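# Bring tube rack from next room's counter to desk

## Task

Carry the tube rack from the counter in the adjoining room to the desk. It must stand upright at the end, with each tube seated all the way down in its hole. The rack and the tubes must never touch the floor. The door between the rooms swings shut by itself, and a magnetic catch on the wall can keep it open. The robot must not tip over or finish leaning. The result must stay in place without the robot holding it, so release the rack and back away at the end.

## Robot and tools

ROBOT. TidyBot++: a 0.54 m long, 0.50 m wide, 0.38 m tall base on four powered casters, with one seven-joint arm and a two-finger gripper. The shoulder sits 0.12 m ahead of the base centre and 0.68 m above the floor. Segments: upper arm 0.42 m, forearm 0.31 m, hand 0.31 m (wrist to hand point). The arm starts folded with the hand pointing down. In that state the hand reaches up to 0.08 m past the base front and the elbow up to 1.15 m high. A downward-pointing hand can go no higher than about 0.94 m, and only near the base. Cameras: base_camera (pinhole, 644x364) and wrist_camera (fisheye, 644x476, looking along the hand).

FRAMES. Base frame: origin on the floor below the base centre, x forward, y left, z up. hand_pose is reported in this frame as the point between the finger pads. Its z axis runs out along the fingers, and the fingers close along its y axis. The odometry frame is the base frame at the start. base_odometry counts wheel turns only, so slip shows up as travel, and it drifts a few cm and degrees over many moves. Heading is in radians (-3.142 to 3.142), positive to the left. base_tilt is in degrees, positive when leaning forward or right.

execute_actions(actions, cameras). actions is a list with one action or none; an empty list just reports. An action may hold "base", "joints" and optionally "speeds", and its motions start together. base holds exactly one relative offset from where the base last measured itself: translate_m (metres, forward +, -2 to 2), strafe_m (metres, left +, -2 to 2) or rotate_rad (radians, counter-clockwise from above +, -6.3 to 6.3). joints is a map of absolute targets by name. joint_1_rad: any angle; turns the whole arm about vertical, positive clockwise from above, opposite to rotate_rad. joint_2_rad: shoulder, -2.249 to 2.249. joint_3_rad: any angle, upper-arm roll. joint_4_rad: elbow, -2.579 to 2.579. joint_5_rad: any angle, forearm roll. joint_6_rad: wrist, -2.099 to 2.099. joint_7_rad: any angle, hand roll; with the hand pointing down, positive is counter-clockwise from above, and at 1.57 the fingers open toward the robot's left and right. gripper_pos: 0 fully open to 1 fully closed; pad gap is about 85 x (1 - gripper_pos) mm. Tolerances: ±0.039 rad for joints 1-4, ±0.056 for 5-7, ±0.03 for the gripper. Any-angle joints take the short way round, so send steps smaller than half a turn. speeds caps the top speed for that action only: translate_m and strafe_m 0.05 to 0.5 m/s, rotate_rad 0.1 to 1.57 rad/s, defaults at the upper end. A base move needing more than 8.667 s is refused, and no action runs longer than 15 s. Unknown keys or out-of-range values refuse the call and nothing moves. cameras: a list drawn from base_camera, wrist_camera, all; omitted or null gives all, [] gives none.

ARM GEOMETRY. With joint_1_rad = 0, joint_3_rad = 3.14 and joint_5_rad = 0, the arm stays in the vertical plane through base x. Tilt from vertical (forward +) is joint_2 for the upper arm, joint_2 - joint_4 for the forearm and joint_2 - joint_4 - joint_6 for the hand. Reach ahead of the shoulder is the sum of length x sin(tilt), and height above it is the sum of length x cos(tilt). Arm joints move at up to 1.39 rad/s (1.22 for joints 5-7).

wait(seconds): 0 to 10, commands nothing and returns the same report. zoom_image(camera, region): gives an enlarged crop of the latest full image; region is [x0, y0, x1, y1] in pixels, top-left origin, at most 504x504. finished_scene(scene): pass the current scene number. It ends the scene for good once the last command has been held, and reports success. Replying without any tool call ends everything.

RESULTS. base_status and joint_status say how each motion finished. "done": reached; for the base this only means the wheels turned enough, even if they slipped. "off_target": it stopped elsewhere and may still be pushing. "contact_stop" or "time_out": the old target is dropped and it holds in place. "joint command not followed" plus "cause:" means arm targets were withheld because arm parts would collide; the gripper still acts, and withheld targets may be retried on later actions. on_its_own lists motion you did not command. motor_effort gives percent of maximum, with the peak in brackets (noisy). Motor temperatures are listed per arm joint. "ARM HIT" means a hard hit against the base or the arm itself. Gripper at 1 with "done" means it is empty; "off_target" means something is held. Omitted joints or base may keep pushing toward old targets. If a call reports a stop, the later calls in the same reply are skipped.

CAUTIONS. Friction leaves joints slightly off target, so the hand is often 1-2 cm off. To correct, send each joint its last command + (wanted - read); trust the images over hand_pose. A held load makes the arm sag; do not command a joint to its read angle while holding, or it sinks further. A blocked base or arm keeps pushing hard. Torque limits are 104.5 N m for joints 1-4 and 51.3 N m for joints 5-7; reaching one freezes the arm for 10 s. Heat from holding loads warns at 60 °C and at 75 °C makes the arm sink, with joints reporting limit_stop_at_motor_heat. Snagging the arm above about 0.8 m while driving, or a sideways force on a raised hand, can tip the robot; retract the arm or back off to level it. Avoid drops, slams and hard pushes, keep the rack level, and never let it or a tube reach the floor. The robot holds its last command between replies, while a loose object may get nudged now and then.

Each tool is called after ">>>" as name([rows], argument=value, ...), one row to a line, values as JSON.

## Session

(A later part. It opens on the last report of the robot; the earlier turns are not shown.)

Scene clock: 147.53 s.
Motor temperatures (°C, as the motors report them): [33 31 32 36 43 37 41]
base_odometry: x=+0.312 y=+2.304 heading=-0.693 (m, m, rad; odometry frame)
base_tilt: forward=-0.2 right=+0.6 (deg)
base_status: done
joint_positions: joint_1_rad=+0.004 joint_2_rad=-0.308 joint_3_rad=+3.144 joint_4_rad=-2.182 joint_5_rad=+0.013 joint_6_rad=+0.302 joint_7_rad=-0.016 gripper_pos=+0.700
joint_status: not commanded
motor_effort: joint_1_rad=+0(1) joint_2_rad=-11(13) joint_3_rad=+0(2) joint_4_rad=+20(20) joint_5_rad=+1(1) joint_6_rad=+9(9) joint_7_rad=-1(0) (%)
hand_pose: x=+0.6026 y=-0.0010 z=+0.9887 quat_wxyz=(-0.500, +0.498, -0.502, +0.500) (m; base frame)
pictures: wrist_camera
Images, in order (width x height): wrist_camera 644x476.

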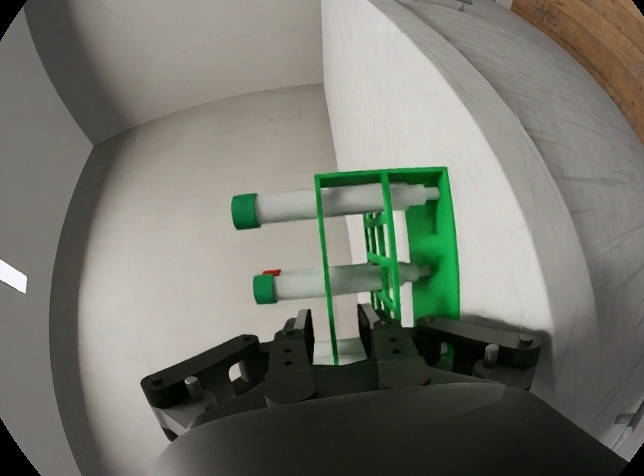

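>>> execute_actions([
  {"base":{"strafe_m":0.006},"joints":{"gripper_pos":0.8}},
], cameras=[])

>>> execute_actions([
  {"base":{"translate_m":0.03},"speeds":{"translate_m":0.05}},
], cameras=["wrist_camera"])

>>> zoom_image(camera="wrist_camera", region=[200, 150, 480, 380])

Scene clock: 152.43 s.
Motor temperatures (°C, as the motors report them): [33 31 32 36 43 37 41]
base_odometry: x=+0.316 y=+2.308 heading=-0.694 (m, m, rad; odometry frame)
base_tilt: forward=-0.2 right=+0.6 (deg)
base_status: done
joint_positions: joint_1_rad=+0.004 joint_2_rad=-0.308 joint_3_rad=+3.144 joint_4_rad=-2.182 joint_5_rad=+0.013 joint_6_rad=+0.302 joint_7_rad=-0.016 gripper_pos=+0.800
joint_status: all done
motor_effort: joint_1_rad=-1(3) joint_2_rad=-11(12) joint_3_rad=+1(3) joint_4_rad=+20(20) joint_5_rad=+2(2) joint_6_rad=+9(9) joint_7_rad=+0(0) (%)
hand_pose: x=+0.6026 y=-0.0009 z=+0.9887 quat_wxyz=(-0.500, +0.498, -0.502, +0.500) (m; base frame)
pictures: none
No camera images: the call's "cameras" was empty. Leave "cameras" out to get every camera's image.

Scene clock: 153.50 s.
Motor temperatures (°C, as the motors report them): [33 31 32 36 43 37 41]
base_odometry: x=+0.339 y=+2.289 heading=-0.693 (m, m, rad; odometry frame)
base_tilt: forward=-0.3 right=+0.6 (deg)
base_status: done
joint_positions: joint_1_rad=+0.004 joint_2_rad=-0.308 joint_3_rad=+3.144 joint_4_rad=-2.182 joint_5_rad=+0.013 joint_6_rad=+0.303 joint_7_rad=-0.016 gripper_pos=+0.800
joint_status: not commanded
motor_effort: joint_1_rad=-1(2) joint_2_rad=-11(14) joint_3_rad=+1(2) joint_4_rad=+19(21) joint_5_rad=+2(2) joint_6_rad=+9(9) joint_7_rad=+0(0) (%)
hand_pose: x=+0.6026 y=-0.0009 z=+0.9886 quat_wxyz=(-0.500, +0.498, -0.502, +0.500) (m; base frame)
pictures: wrist_camera
Images, in order (width x height): wrist_camera 644x476.

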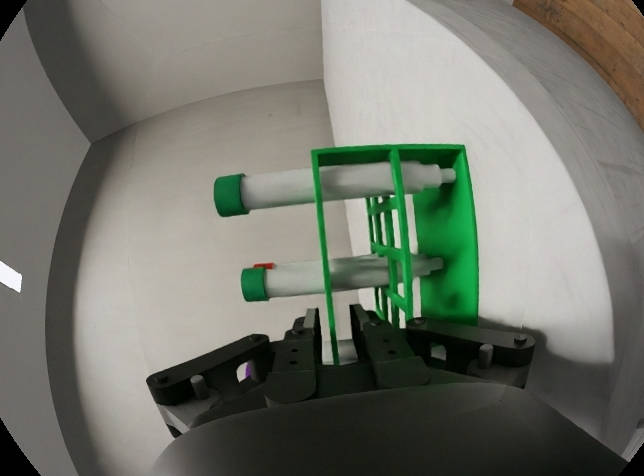

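Region (200, 150, 480, 380) of wrist_camera's 644x476 image, scaled by 1.800; it fills the top 414 rows of this view, and the rest is white.

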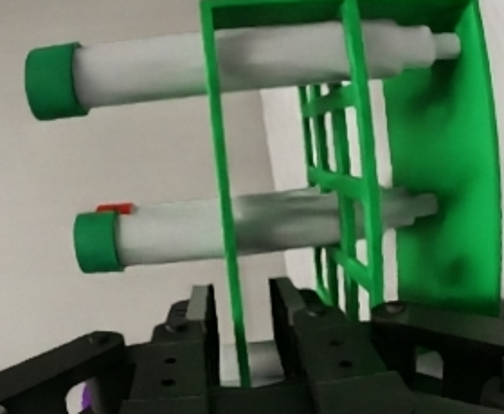

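>>> execute_actions([
  {"base":{"translate_m":0.01},"speeds":{"translate_m":0.05}},
], cameras=["wrist_camera"])

>>> execute_actions([
  {"joints":{"gripper_pos":1}},
], cameras=["wrist_camera"])

>>> execute_actions([
  {"joints":{"joint_4_rad":-2.05,"joint_6_rad":0.15}},
], cameras=["wrist_camera"])

Scene clock: 158.57 s.
Motor temperatures (°C, as the motors report them): [33 31 32 36 43 37 41]
base_odometry: x=+0.347 y=+2.283 heading=-0.693 (m, m, rad; odometry frame)
base_tilt: forward=-0.2 right=+0.6 (deg)
base_status: done
joint_positions: joint_1_rad=+0.004 joint_2_rad=-0.308 joint_3_rad=+3.144 joint_4_rad=-2.183 joint_5_rad=+0.013 joint_6_rad=+0.303 joint_7_rad=-0.016 gripper_pos=+0.800
joint_status: not commanded
motor_effort: joint_1_rad=-2(0) joint_2_rad=-10(14) joint_3_rad=+1(2) joint_4_rad=+20(20) joint_5_rad=+1(1) joint_6_rad=+9(9) joint_7_rad=+0(0) (%)
hand_pose: x=+0.6027 y=-0.0009 z=+0.9884 quat_wxyz=(-0.500, +0.499, -0.502, +0.499) (m; base frame)
pictures: wrist_camera
Images, in order (width x height): wrist_camera 644x476.

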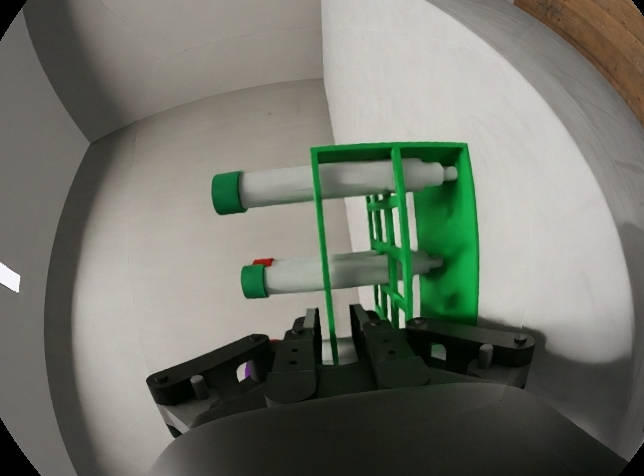

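Scene clock: 159.20 s.
Motor temperatures (°C, as the motors report them): [33 31 32 36 43 37 41]
base_odometry: x=+0.347 y=+2.283 heading=-0.693 (m, m, rad; odometry frame)
base_tilt: forward=-0.3 right=+0.6 (deg)
base_status: not commanded
joint_positions: joint_1_rad=+0.004 joint_2_rad=-0.308 joint_3_rad=+3.144 joint_4_rad=-2.182 joint_5_rad=+0.013 joint_6_rad=+0.310 joint_7_rad=-0.016 gripper_pos=+0.983
joint_status: all done
motor_effort: joint_1_rad=-1(1) joint_2_rad=-9(10) joint_3_rad=+1(2) joint_4_rad=+19(20) joint_5_rad=+2(1) joint_6_rad=+8(9) joint_7_rad=-1(1) (%)
hand_pose: x=+0.6028 y=-0.0009 z=+0.9911 quat_wxyz=(-0.502, +0.497, -0.500, +0.501) (m; base frame)
pictures: wrist_camera
Images, in order (width x height): wrist_camera 644x476.

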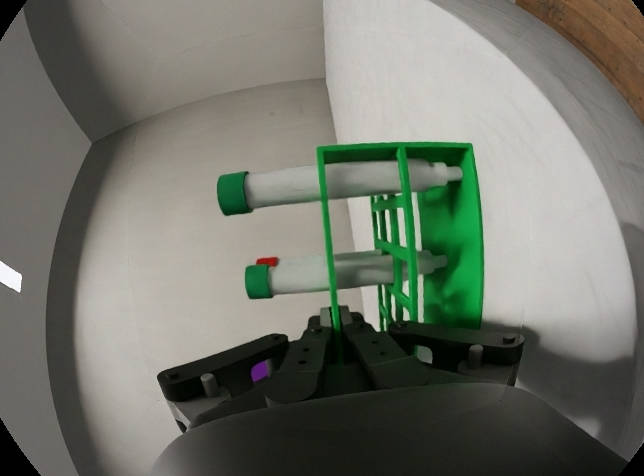

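Scene clock: 160.27 s.
Motor temperatures (°C, as the motors report them): [33 31 32 36 43 37 41]
base_odometry: x=+0.347 y=+2.283 heading=-0.693 (m, m, rad; odometry frame)
base_tilt: forward=-0.2 right=+0.6 (deg)
base_status: not commanded
joint_positions: joint_1_rad=+0.004 joint_2_rad=-0.308 joint_3_rad=+3.144 joint_4_rad=-2.061 joint_5_rad=+0.013 joint_6_rad=+0.192 joint_7_rad=-0.016 gripper_pos=+0.983
joint_status: all done
motor_effort: joint_1_rad=-1(1) joint_2_rad=-13(13) joint_3_rad=+1(1) joint_4_rad=+21(22) joint_5_rad=+2(1) joint_6_rad=+10(11) joint_7_rad=+0(0) (%)
hand_pose: x=+0.6119 y=-0.0015 z=+1.0290 quat_wxyz=(-0.502, +0.496, -0.500, +0.503) (m; base frame)
pictures: wrist_camera
Images, in order (width x height): wrist_camera 644x476.

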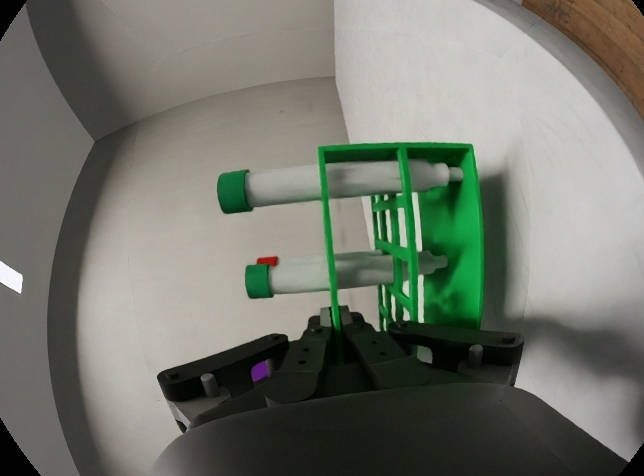

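>>> execute_actions([
  {"base":{"translate_m":-0.2},"speeds":{"translate_m":0.3}},
], cameras=[])

>>> execute_actions([
  {"base":{"rotate_rad":-1.13},"speeds":{"rotate_rad":0.6}},
], cameras=["base_camera"])

>>> execute_actions([
  {"base":{"strafe_m":-1.88},"speeds":{"strafe_m":0.4}},
], cameras=["wrist_camera"])

>>> execute_actions([
  {"base":{"translate_m":0.5},"speeds":{"translate_m":0.4}},
])

Scene clock: 167.83 s.
Motor temperatures (°C, as the motors report them): [33 31 32 36 43 37 41]
base_odometry: x=+0.193 y=+2.411 heading=-0.693 (m, m, rad; odometry frame)
base_tilt: forward=-0.3 right=+0.6 (deg)
base_status: done
joint_positions: joint_1_rad=+0.004 joint_2_rad=-0.309 joint_3_rad=+3.144 joint_4_rad=-2.061 joint_5_rad=+0.013 joint_6_rad=+0.190 joint_7_rad=-0.016 gripper_pos=+0.983
joint_status: not commanded
motor_effort: joint_1_rad=-1(2) joint_2_rad=-12(16) joint_3_rad=+1(2) joint_4_rad=+21(22) joint_5_rad=+2(2) joint_6_rad=+10(11) joint_7_rad=+0(0) (%)
hand_pose: x=+0.6117 y=-0.0014 z=+1.0287 quat_wxyz=(-0.502, +0.496, -0.500, +0.502) (m; base frame)
pictures: none
No camera images: the call's "cameras" was empty. Leave "cameras" out to get every camera's image.

Scene clock: 170.47 s.
Motor temperatures (°C, as the motors report them): [33 31 32 36 43 37 41]
base_odometry: x=+0.193 y=+2.411 heading=-1.823 (m, m, rad; odometry frame)
base_tilt: forward=-0.3 right=+0.6 (deg)
base_status: done
joint_positions: joint_1_rad=+0.002 joint_2_rad=-0.309 joint_3_rad=+3.144 joint_4_rad=-2.061 joint_5_rad=+0.013 joint_6_rad=+0.190 joint_7_rad=-0.016 gripper_pos=+0.983
joint_status: not commanded
motor_effort: joint_1_rad=-1(1) joint_2_rad=-12(13) joint_3_rad=+1(3) joint_4_rad=+21(22) joint_5_rad=+2(2) joint_6_rad=+10(11) joint_7_rad=+0(0) (%)
hand_pose: x=+0.6117 y=-0.0004 z=+1.0287 quat_wxyz=(-0.503, +0.496, -0.499, +0.502) (m; base frame)
pictures: base_camera
Images, in order (width x height): base_camera 644x364.

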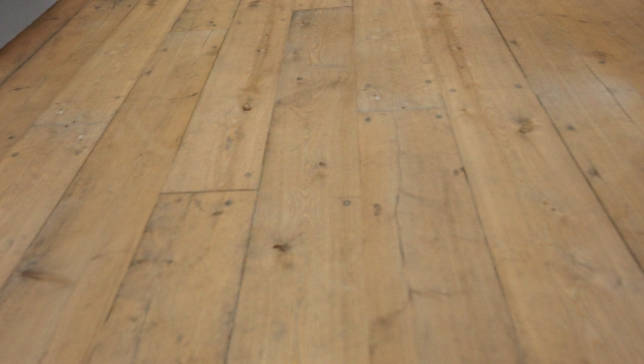

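Scene clock: 176.33 s.
Motor temperatures (°C, as the motors report them): [33 31 32 36 43 37 41]
base_odometry: x=-1.627 y=+2.882 heading=-1.824 (m, m, rad; odometry frame)
base_tilt: forward=-0.3 right=+0.6 (deg)
base_status: done
joint_positions: joint_1_rad=+0.002 joint_2_rad=-0.309 joint_3_rad=+3.144 joint_4_rad=-2.061 joint_5_rad=+0.013 joint_6_rad=+0.190 joint_7_rad=-0.016 gripper_pos=+0.983
joint_status: not commanded
motor_effort: joint_1_rad=+0(0) joint_2_rad=-11(13) joint_3_rad=+1(4) joint_4_rad=+21(22) joint_5_rad=+2(2) joint_6_rad=+10(11) joint_7_rad=+0(0) (%)
hand_pose: x=+0.6117 y=-0.0003 z=+1.0287 quat_wxyz=(-0.503, +0.496, -0.499, +0.502) (m; base frame)
pictures: wrist_camera
Images, in order (width x height): wrist_camera 644x476.

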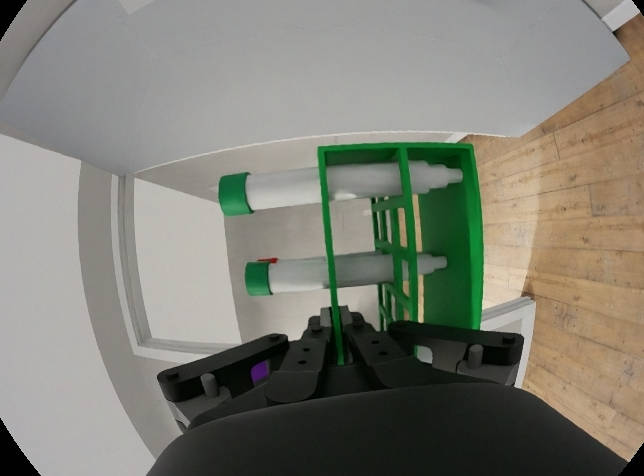

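Scene clock: 178.77 s.
Motor temperatures (°C, as the motors report them): [33 31 32 36 43 37 41]
base_odometry: x=-1.752 y=+2.398 heading=-1.824 (m, m, rad; odometry frame)
base_tilt: forward=-0.2 right=+0.6 (deg)
base_status: done
joint_positions: joint_1_rad=+0.002 joint_2_rad=-0.308 joint_3_rad=+3.144 joint_4_rad=-2.061 joint_5_rad=+0.013 joint_6_rad=+0.189 joint_7_rad=-0.016 gripper_pos=+0.983
joint_status: not commanded
motor_effort: joint_1_rad=-1(0) joint_2_rad=-12(16) joint_3_rad=+1(2) joint_4_rad=+21(22) joint_5_rad=+2(2) joint_6_rad=+10(11) joint_7_rad=+0(1) (%)
hand_pose: x=+0.6118 y=-0.0003 z=+1.0285 quat_wxyz=(-0.502, +0.497, -0.499, +0.502) (m; base frame)
pictures: base_camera, wrist_camera
Images, in order (width x height): base_camera 644x364, wrist_camera 644x476.

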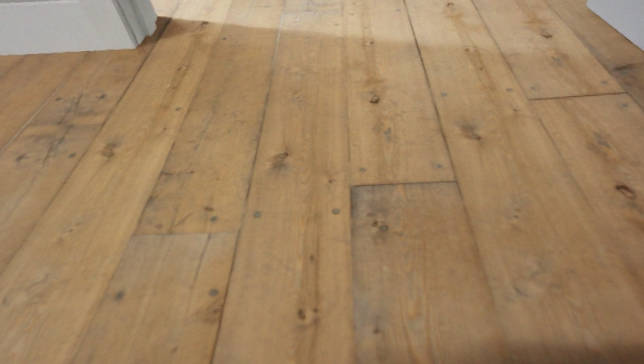

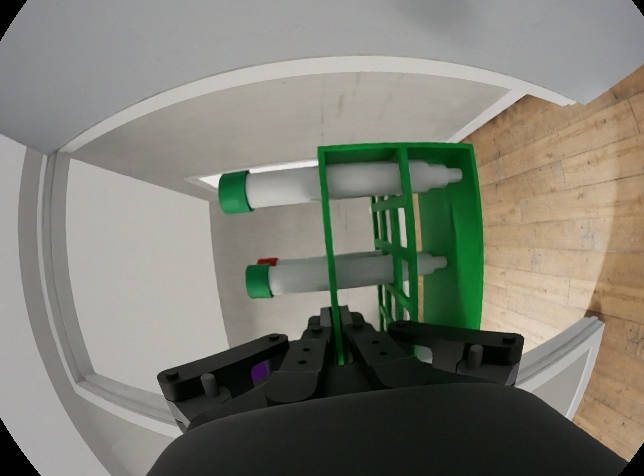

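>>> execute_actions([
  {"base":{"strafe_m":-0.04},"joints":{"joint_4_rad":-1.9,"joint_6_rad":-0.01}},
], cameras=[])

>>> execute_actions([
  {"base":{"translate_m":1.5},"speeds":{"translate_m":0.4},"joints":{"joint_4_rad":-1.75,"joint_6_rad":-0.16}},
], cameras=[])

>>> execute_actions([
  {"base":{"strafe_m":1.6},"speeds":{"strafe_m":0.4}},
])

Scene clock: 185.53 s.
Motor temperatures (°C, as the motors report them): [33 31 32 36 43 37 41]
base_odometry: x=-1.791 y=+2.407 heading=-1.824 (m, m, rad; odometry frame)
base_tilt: forward=-0.2 right=+0.6 (deg)
base_status: done
joint_positions: joint_1_rad=+0.002 joint_2_rad=-0.308 joint_3_rad=+3.144 joint_4_rad=-1.911 joint_5_rad=+0.013 joint_6_rad=+0.033 joint_7_rad=-0.016 gripper_pos=+0.983
joint_status: all done
motor_effort: joint_1_rad=-1(1) joint_2_rad=-13(14) joint_3_rad=+1(4) joint_4_rad=+22(22) joint_5_rad=+2(1) joint_6_rad=+10(10) joint_7_rad=+1(0) (%)
hand_pose: x=+0.6168 y=-0.0010 z=+1.0734 quat_wxyz=(-0.500, +0.498, -0.501, +0.501) (m; base frame)
pictures: none
No camera images: the call's "cameras" was empty. Leave "cameras" out to get every camera's image.

Scene clock: 190.47 s.
Motor temperatures (°C, as the motors report them): [33 31 32 36 43 37 41]
base_odometry: x=-2.167 y=+0.955 heading=-1.824 (m, m, rad; odometry frame)
base_tilt: forward=-0.2 right=+0.6 (deg)
base_status: done
joint_positions: joint_1_rad=+0.002 joint_2_rad=-0.308 joint_3_rad=+3.144 joint_4_rad=-1.760 joint_5_rad=+0.013 joint_6_rad=-0.119 joint_7_rad=-0.016 gripper_pos=+0.983
joint_status: all done
motor_effort: joint_1_rad=-1(0) joint_2_rad=-12(16) joint_3_rad=+1(1) joint_4_rad=+21(23) joint_5_rad=+2(2) joint_6_rad=+10(11) joint_7_rad=+0(0) (%)
hand_pose: x=+0.6150 y=-0.0017 z=+1.1199 quat_wxyz=(-0.499, +0.498, -0.503, +0.500) (m; base frame)
pictures: none
No camera images: the call's "cameras" was empty. Leave "cameras" out to get every camera's image.

Scene clock: 195.63 s.
Motor temperatures (°C, as the motors report them): [33 31 32 36 43 37 41]
base_odometry: x=-0.618 y=+0.554 heading=-1.824 (m, m, rad; odometry frame)
base_tilt: forward=-0.2 right=+0.6 (deg)
base_status: done
joint_positions: joint_1_rad=+0.002 joint_2_rad=-0.308 joint_3_rad=+3.144 joint_4_rad=-1.760 joint_5_rad=+0.013 joint_6_rad=-0.120 joint_7_rad=-0.016 gripper_pos=+0.983
joint_status: not commanded
motor_effort: joint_1_rad=+0(2) joint_2_rad=-14(13) joint_3_rad=+1(3) joint_4_rad=+21(22) joint_5_rad=+2(1) joint_6_rad=+11(10) joint_7_rad=-1(0) (%)
hand_pose: x=+0.6150 y=-0.0015 z=+1.1198 quat_wxyz=(-0.499, +0.498, -0.503, +0.500) (m; base frame)
pictures: base_camera, wrist_camera
Images, in order (width x height): base_camera 644x364, wrist_camera 644x476.

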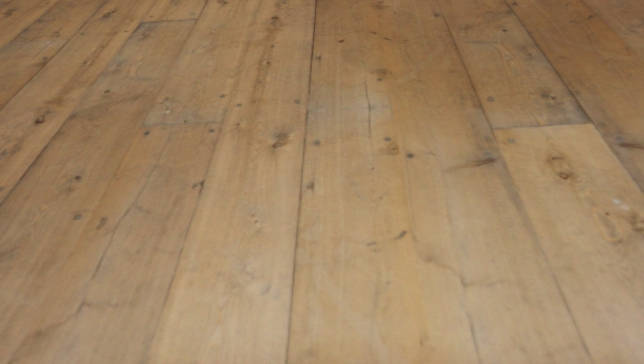

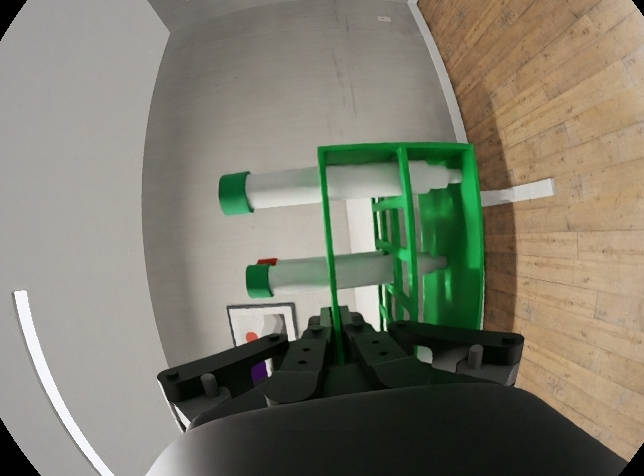

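>>> execute_actions([
  {"base":{"strafe_m":0.3},"speeds":{"strafe_m":0.4}},
], cameras=[])

>>> execute_actions([
  {"base":{"translate_m":0.45},"speeds":{"translate_m":0.4}},
])

Scene clock: 207.20 s.
Motor temperatures (°C, as the motors report them): [33 31 32 37 43 37 41]
base_odometry: x=-0.328 y=+0.479 heading=-1.824 (m, m, rad; odometry frame)
base_tilt: forward=-0.3 right=+0.6 (deg)
base_status: done
joint_positions: joint_1_rad=+0.002 joint_2_rad=-0.308 joint_3_rad=+3.141 joint_4_rad=-1.760 joint_5_rad=+0.013 joint_6_rad=-0.120 joint_7_rad=-0.016 gripper_pos=+0.983
joint_status: not commanded
motor_effort: joint_1_rad=-1(1) joint_2_rad=-12(15) joint_3_rad=+0(4) joint_4_rad=+21(22) joint_5_rad=+2(2) joint_6_rad=+11(11) joint_7_rad=+0(0) (%)
hand_pose: x=+0.6150 y=+0.0002 z=+1.1197 quat_wxyz=(-0.500, +0.499, -0.502, +0.500) (m; base frame)
pictures: none
No camera images: the call's "cameras" was empty. Leave "cameras" out to get every camera's image.

Scene clock: 209.50 s.
Motor temperatures (°C, as the motors report them): [33 31 32 37 43 37 41]
base_odometry: x=-0.440 y=+0.043 heading=-1.824 (m, m, rad; odometry frame)
base_tilt: forward=-0.3 right=+0.6 (deg)
base_status: done
joint_positions: joint_1_rad=+0.002 joint_2_rad=-0.307 joint_3_rad=+3.141 joint_4_rad=-1.759 joint_5_rad=+0.013 joint_6_rad=-0.121 joint_7_rad=-0.016 gripper_pos=+0.983
joint_status: not commanded
motor_effort: joint_1_rad=+0(1) joint_2_rad=-13(16) joint_3_rad=+1(1) joint_4_rad=+21(22) joint_5_rad=+2(2) joint_6_rad=+10(11) joint_7_rad=+0(0) (%)
hand_pose: x=+0.6154 y=+0.0002 z=+1.1190 quat_wxyz=(-0.499, +0.499, -0.502, +0.499) (m; base frame)
pictures: base_camera, wrist_camera
Images, in order (width x height): base_camera 644x364, wrist_camera 644x476.

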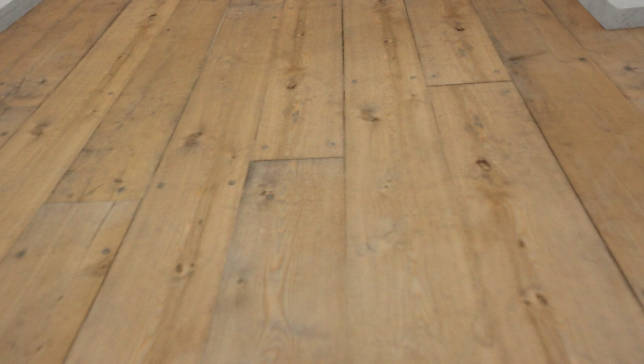

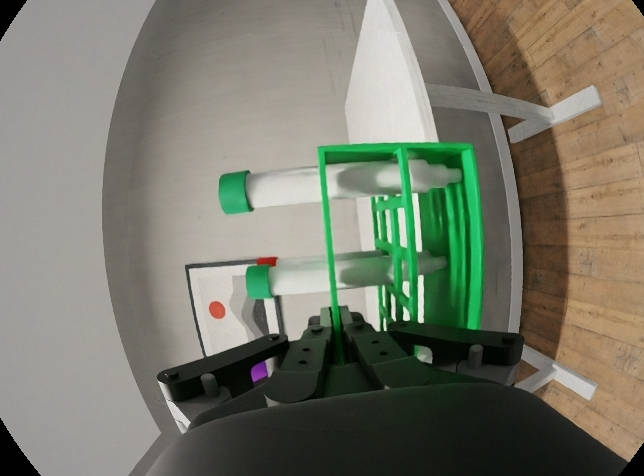

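>>> execute_actions([
  {"base":{"translate_m":0.4},"speeds":{"translate_m":0.3}},
], cameras=[])

>>> execute_actions([
  {"joints":{"joint_4_rad":-1.89,"joint_6_rad":0.065}},
], cameras=["wrist_camera"])

>>> execute_actions([
  {"joints":{"joint_4_rad":-1.94,"joint_6_rad":0.115}},
], cameras=["wrist_camera"])

Scene clock: 216.70 s.
Motor temperatures (°C, as the motors report them): [33 31 32 37 43 37 41]
base_odometry: x=-0.540 y=-0.344 heading=-1.823 (m, m, rad; odometry frame)
base_tilt: forward=-0.2 right=+0.6 (deg)
base_status: done
joint_positions: joint_1_rad=+0.002 joint_2_rad=-0.306 joint_3_rad=+3.141 joint_4_rad=-1.759 joint_5_rad=+0.013 joint_6_rad=-0.122 joint_7_rad=-0.016 gripper_pos=+0.983
joint_status: not commanded
motor_effort: joint_1_rad=-1(1) joint_2_rad=-12(16) joint_3_rad=+1(2) joint_4_rad=+22(22) joint_5_rad=+2(2) joint_6_rad=+10(11) joint_7_rad=+0(0) (%)
hand_pose: x=+0.6156 y=+0.0002 z=+1.1185 quat_wxyz=(-0.499, +0.500, -0.503, +0.499) (m; base frame)
pictures: none
No camera images: the call's "cameras" was empty. Leave "cameras" out to get every camera's image.

Scene clock: 217.77 s.
Motor temperatures (°C, as the motors report them): [33 31 32 37 43 37 41]
base_odometry: x=-0.540 y=-0.344 heading=-1.823 (m, m, rad; odometry frame)
base_tilt: forward=-0.3 right=+0.6 (deg)
base_status: not commanded
joint_positions: joint_1_rad=+0.002 joint_2_rad=-0.306 joint_3_rad=+3.141 joint_4_rad=-1.894 joint_5_rad=+0.013 joint_6_rad=+0.009 joint_7_rad=-0.016 gripper_pos=+0.983
joint_status: joint_6_rad off_target (ended at +0.009, target +0.065); the others done
motor_effort: joint_1_rad=-1(1) joint_2_rad=-13(14) joint_3_rad=+1(1) joint_4_rad=+22(23) joint_5_rad=+2(2) joint_6_rad=+10(11) joint_7_rad=+0(0) (%)
hand_pose: x=+0.6177 y=+0.0007 z=+1.0754 quat_wxyz=(-0.498, +0.501, -0.503, +0.498) (m; base frame)
pictures: wrist_camera
Images, in order (width x height): wrist_camera 644x476.

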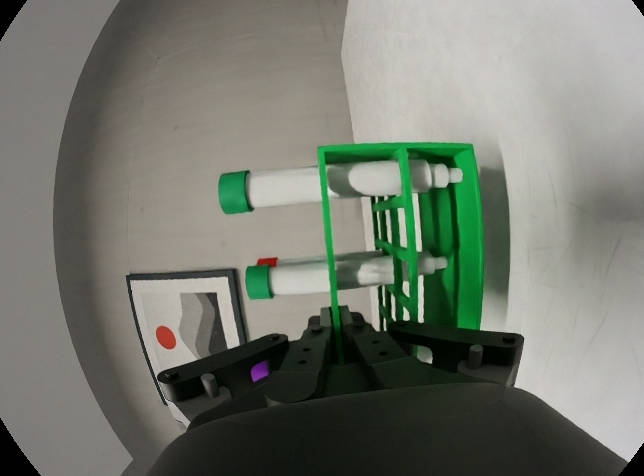

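Scene clock: 218.53 s.
Motor temperatures (°C, as the motors report them): [33 31 32 37 43 37 41]
base_odometry: x=-0.540 y=-0.344 heading=-1.823 (m, m, rad; odometry frame)
base_tilt: forward=-0.2 right=+0.6 (deg)
base_status: not commanded
joint_positions: joint_1_rad=+0.002 joint_2_rad=-0.306 joint_3_rad=+3.141 joint_4_rad=-1.942 joint_5_rad=+0.013 joint_6_rad=+0.056 joint_7_rad=-0.016 gripper_pos=+0.983
joint_status: joint_6_rad off_target (ended at +0.056, target +0.115); the others done
motor_effort: joint_1_rad=-1(1) joint_2_rad=-12(14) joint_3_rad=+1(1) joint_4_rad=+21(23) joint_5_rad=+1(2) joint_6_rad=+10(10) joint_7_rad=+0(1) (%)
hand_pose: x=+0.6171 y=+0.0009 z=+1.0599 quat_wxyz=(-0.498, +0.501, -0.503, +0.497) (m; base frame)
pictures: wrist_camera
Images, in order (width x height): wrist_camera 644x476.

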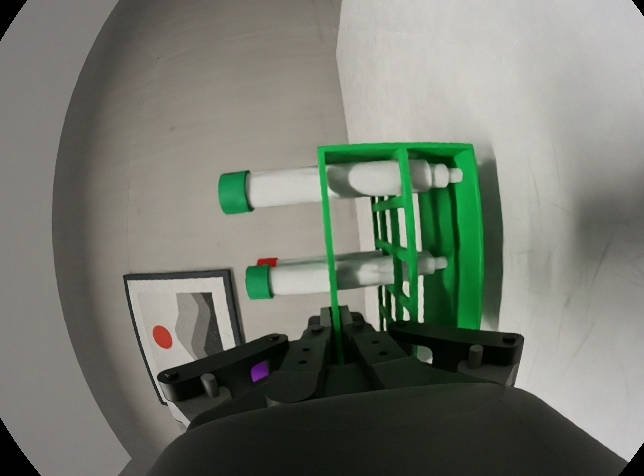

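>>> execute_actions([
  {"joints":{"joint_4_rad":-1.985,"joint_6_rad":0.175}},
], cameras=[])

>>> execute_actions([
  {"joints":{"joint_4_rad":-2.015,"joint_6_rad":0.205}},
], cameras=["wrist_camera"])

Scene clock: 224.87 s.
Motor temperatures (°C, as the motors report them): [33 31 32 37 43 37 41]
base_odometry: x=-0.540 y=-0.344 heading=-1.823 (m, m, rad; odometry frame)
base_tilt: forward=-0.2 right=+0.6 (deg)
base_status: not commanded
joint_positions: joint_1_rad=+0.002 joint_2_rad=-0.306 joint_3_rad=+3.141 joint_4_rad=-1.986 joint_5_rad=+0.013 joint_6_rad=+0.117 joint_7_rad=-0.016 gripper_pos=+0.983
joint_status: joint_6_rad off_target (ended at +0.117, target +0.175); the others done
motor_effort: joint_1_rad=-1(1) joint_2_rad=-13(13) joint_3_rad=+1(1) joint_4_rad=+22(22) joint_5_rad=+2(2) joint_6_rad=+11(11) joint_7_rad=+0(0) (%)
hand_pose: x=+0.6159 y=+0.0011 z=+1.0513 quat_wxyz=(-0.503, +0.497, -0.499, +0.501) (m; base frame)
pictures: none
No camera images: the call's "cameras" was empty. Leave "cameras" out to get every camera's image.

Scene clock: 225.53 s.
Motor temperatures (°C, as the motors report them): [33 31 32 37 43 37 41]
base_odometry: x=-0.540 y=-0.344 heading=-1.823 (m, m, rad; odometry frame)
base_tilt: forward=-0.2 right=+0.6 (deg)
base_status: not commanded
joint_positions: joint_1_rad=+0.002 joint_2_rad=-0.306 joint_3_rad=+3.141 joint_4_rad=-2.015 joint_5_rad=+0.013 joint_6_rad=+0.147 joint_7_rad=-0.016 gripper_pos=+0.983
joint_status: joint_6_rad off_target (ended at +0.147, target +0.205); the others done
motor_effort: joint_1_rad=-1(1) joint_2_rad=-12(13) joint_3_rad=+1(1) joint_4_rad=+21(21) joint_5_rad=+1(2) joint_6_rad=+11(11) joint_7_rad=+0(0) (%)
hand_pose: x=+0.6148 y=+0.0012 z=+1.0423 quat_wxyz=(-0.503, +0.497, -0.498, +0.501) (m; base frame)
pictures: wrist_camera
Images, in order (width x height): wrist_camera 644x476.

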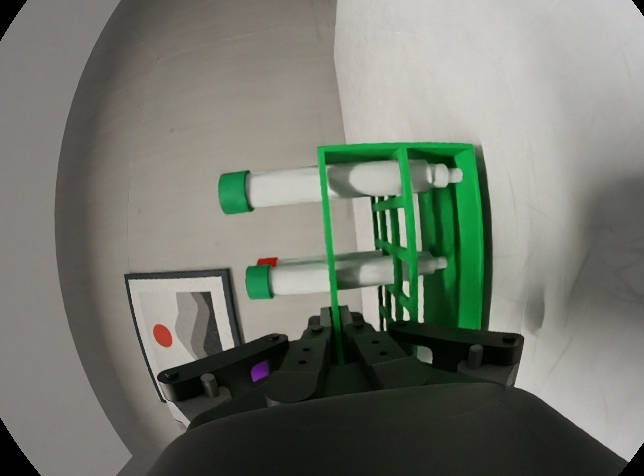

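>>> execute_actions([
  {"joints":{"joint_4_rad":-2.05,"joint_6_rad":0.235}},
], cameras=["wrist_camera"])

Scene clock: 228.80 s.
Motor temperatures (°C, as the motors report them): [33 31 32 37 43 37 41]
base_odometry: x=-0.540 y=-0.344 heading=-1.823 (m, m, rad; odometry frame)
base_tilt: forward=-0.2 right=+0.6 (deg)
base_status: not commanded
joint_positions: joint_1_rad=+0.002 joint_2_rad=-0.306 joint_3_rad=+3.141 joint_4_rad=-2.049 joint_5_rad=+0.013 joint_6_rad=+0.181 joint_7_rad=-0.016 gripper_pos=+0.983
joint_status: all done
motor_effort: joint_1_rad=-1(1) joint_2_rad=-13(13) joint_3_rad=+1(2) joint_4_rad=+21(22) joint_5_rad=+2(1) joint_6_rad=+11(11) joint_7_rad=+0(1) (%)
hand_pose: x=+0.6131 y=+0.0014 z=+1.0319 quat_wxyz=(-0.503, +0.497, -0.498, +0.501) (m; base frame)
pictures: wrist_camera
Images, in order (width x height): wrist_camera 644x476.

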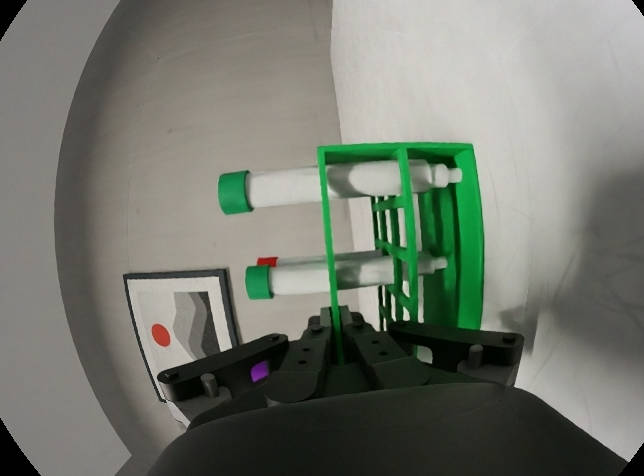

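>>> execute_actions([
  {"joints":{"joint_4_rad":-2.058,"joint_6_rad":0.2}},
], cameras=[])

>>> execute_actions([
  {"joints":{"gripper_pos":0.84}},
], cameras=["wrist_camera"])

>>> execute_actions([
  {"base":{"translate_m":-0.06},"speeds":{"translate_m":0.06}},
], cameras=["wrist_camera"])

Scene clock: 239.30 s.
Motor temperatures (°C, as the motors report them): [33 31 32 37 43 37 41]
base_odometry: x=-0.540 y=-0.344 heading=-1.823 (m, m, rad; odometry frame)
base_tilt: forward=-0.3 right=+0.6 (deg)
base_status: not commanded
joint_positions: joint_1_rad=+0.002 joint_2_rad=-0.306 joint_3_rad=+3.141 joint_4_rad=-2.050 joint_5_rad=+0.013 joint_6_rad=+0.181 joint_7_rad=-0.016 gripper_pos=+0.983
joint_status: all done
motor_effort: joint_1_rad=-1(0) joint_2_rad=-10(12) joint_3_rad=+1(1) joint_4_rad=+19(21) joint_5_rad=+1(1) joint_6_rad=+8(10) joint_7_rad=+0(1) (%)
hand_pose: x=+0.6131 y=+0.0014 z=+1.0313 quat_wxyz=(-0.503, +0.498, -0.499, +0.501) (m; base frame)
pictures: none
No camera images: the call's "cameras" was empty. Leave "cameras" out to get every camera's image.

Scene clock: 239.90 s.
Motor temperatures (°C, as the motors report them): [33 31 32 37 43 37 41]
base_odometry: x=-0.540 y=-0.344 heading=-1.823 (m, m, rad; odometry frame)
base_tilt: forward=-0.2 right=+0.6 (deg)
base_status: not commanded
joint_positions: joint_1_rad=+0.002 joint_2_rad=-0.306 joint_3_rad=+3.141 joint_4_rad=-2.051 joint_5_rad=+0.013 joint_6_rad=+0.181 joint_7_rad=-0.016 gripper_pos=+0.840
joint_status: all done
motor_effort: joint_1_rad=+0(1) joint_2_rad=-11(12) joint_3_rad=+0(1) joint_4_rad=+20(20) joint_5_rad=+2(1) joint_6_rad=+9(9) joint_7_rad=+0(1) (%)
hand_pose: x=+0.6130 y=+0.0014 z=+1.0308 quat_wxyz=(-0.503, +0.498, -0.499, +0.501) (m; base frame)
pictures: wrist_camera
Images, in order (width x height): wrist_camera 644x476.

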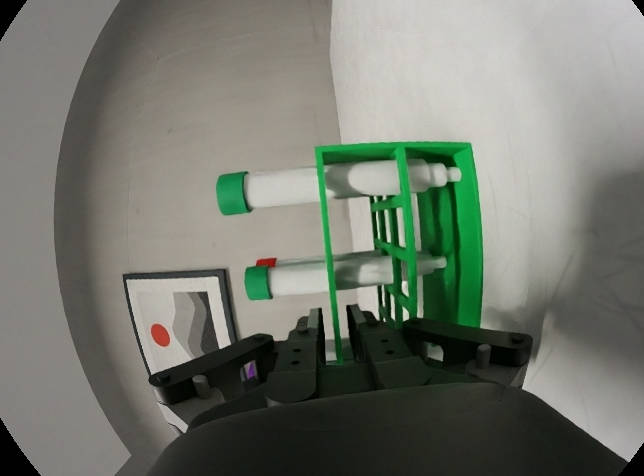

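Scene clock: 241.40 s.
Motor temperatures (°C, as the motors report them): [33 31 32 37 43 37 41]
base_odometry: x=-0.525 y=-0.286 heading=-1.823 (m, m, rad; odometry frame)
base_tilt: forward=-0.2 right=+0.6 (deg)
base_status: done
joint_positions: joint_1_rad=+0.002 joint_2_rad=-0.306 joint_3_rad=+3.141 joint_4_rad=-2.051 joint_5_rad=+0.013 joint_6_rad=+0.181 joint_7_rad=-0.016 gripper_pos=+0.840
joint_status: not commanded
motor_effort: joint_1_rad=-2(1) joint_2_rad=-11(14) joint_3_rad=+1(2) joint_4_rad=+20(21) joint_5_rad=+2(2) joint_6_rad=+9(10) joint_7_rad=+0(1) (%)
hand_pose: x=+0.6130 y=+0.0014 z=+1.0307 quat_wxyz=(-0.503, +0.498, -0.499, +0.501) (m; base frame)
pictures: wrist_camera
Images, in order (width x height): wrist_camera 644x476.

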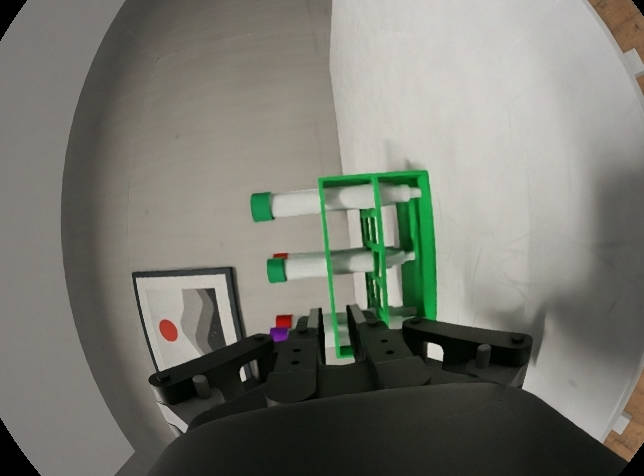

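>>> execute_actions([
  {"base":{"translate_m":-0.3}},
], cameras=["wrist_camera"])

>>> zoom_image(camera="wrist_camera", region=[260, 190, 420, 320])

Scene clock: 245.73 s.
Motor temperatures (°C, as the motors report them): [33 31 32 37 43 37 41]
base_odometry: x=-0.450 y=+0.004 heading=-1.824 (m, m, rad; odometry frame)
base_tilt: forward=-0.3 right=+0.6 (deg)
base_status: done
joint_positions: joint_1_rad=+0.002 joint_2_rad=-0.309 joint_3_rad=+3.141 joint_4_rad=-2.052 joint_5_rad=+0.013 joint_6_rad=+0.181 joint_7_rad=-0.016 gripper_pos=+0.840
joint_status: not commanded
motor_effort: joint_1_rad=-1(2) joint_2_rad=-10(15) joint_3_rad=+1(1) joint_4_rad=+20(22) joint_5_rad=+1(2) joint_6_rad=+9(10) joint_7_rad=-1(0) (%)
hand_pose: x=+0.6121 y=+0.0014 z=+1.0315 quat_wxyz=(-0.503, +0.497, -0.498, +0.501) (m; base frame)
pictures: wrist_camera
Images, in order (width x height): wrist_camera 644x476.

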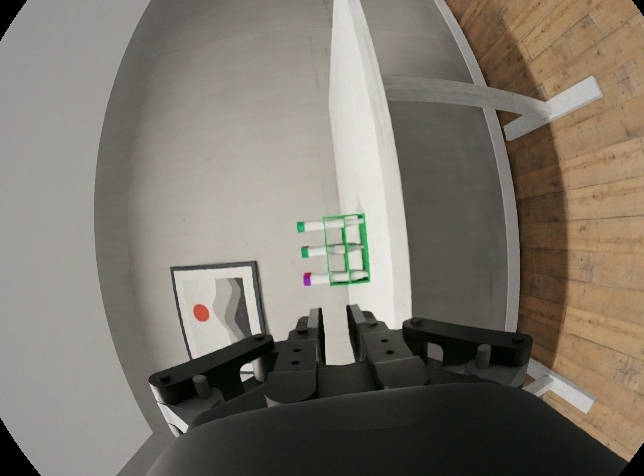

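Region (260, 190, 420, 320) of wrist_camera's 644x476 image, scaled by 3.150; it fills the top 410 rows of this view, and the rest is white.

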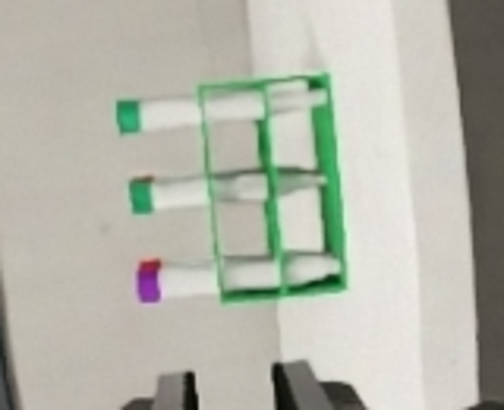

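>>> finished_scene(scene=2)

The scene is finished: the task was done.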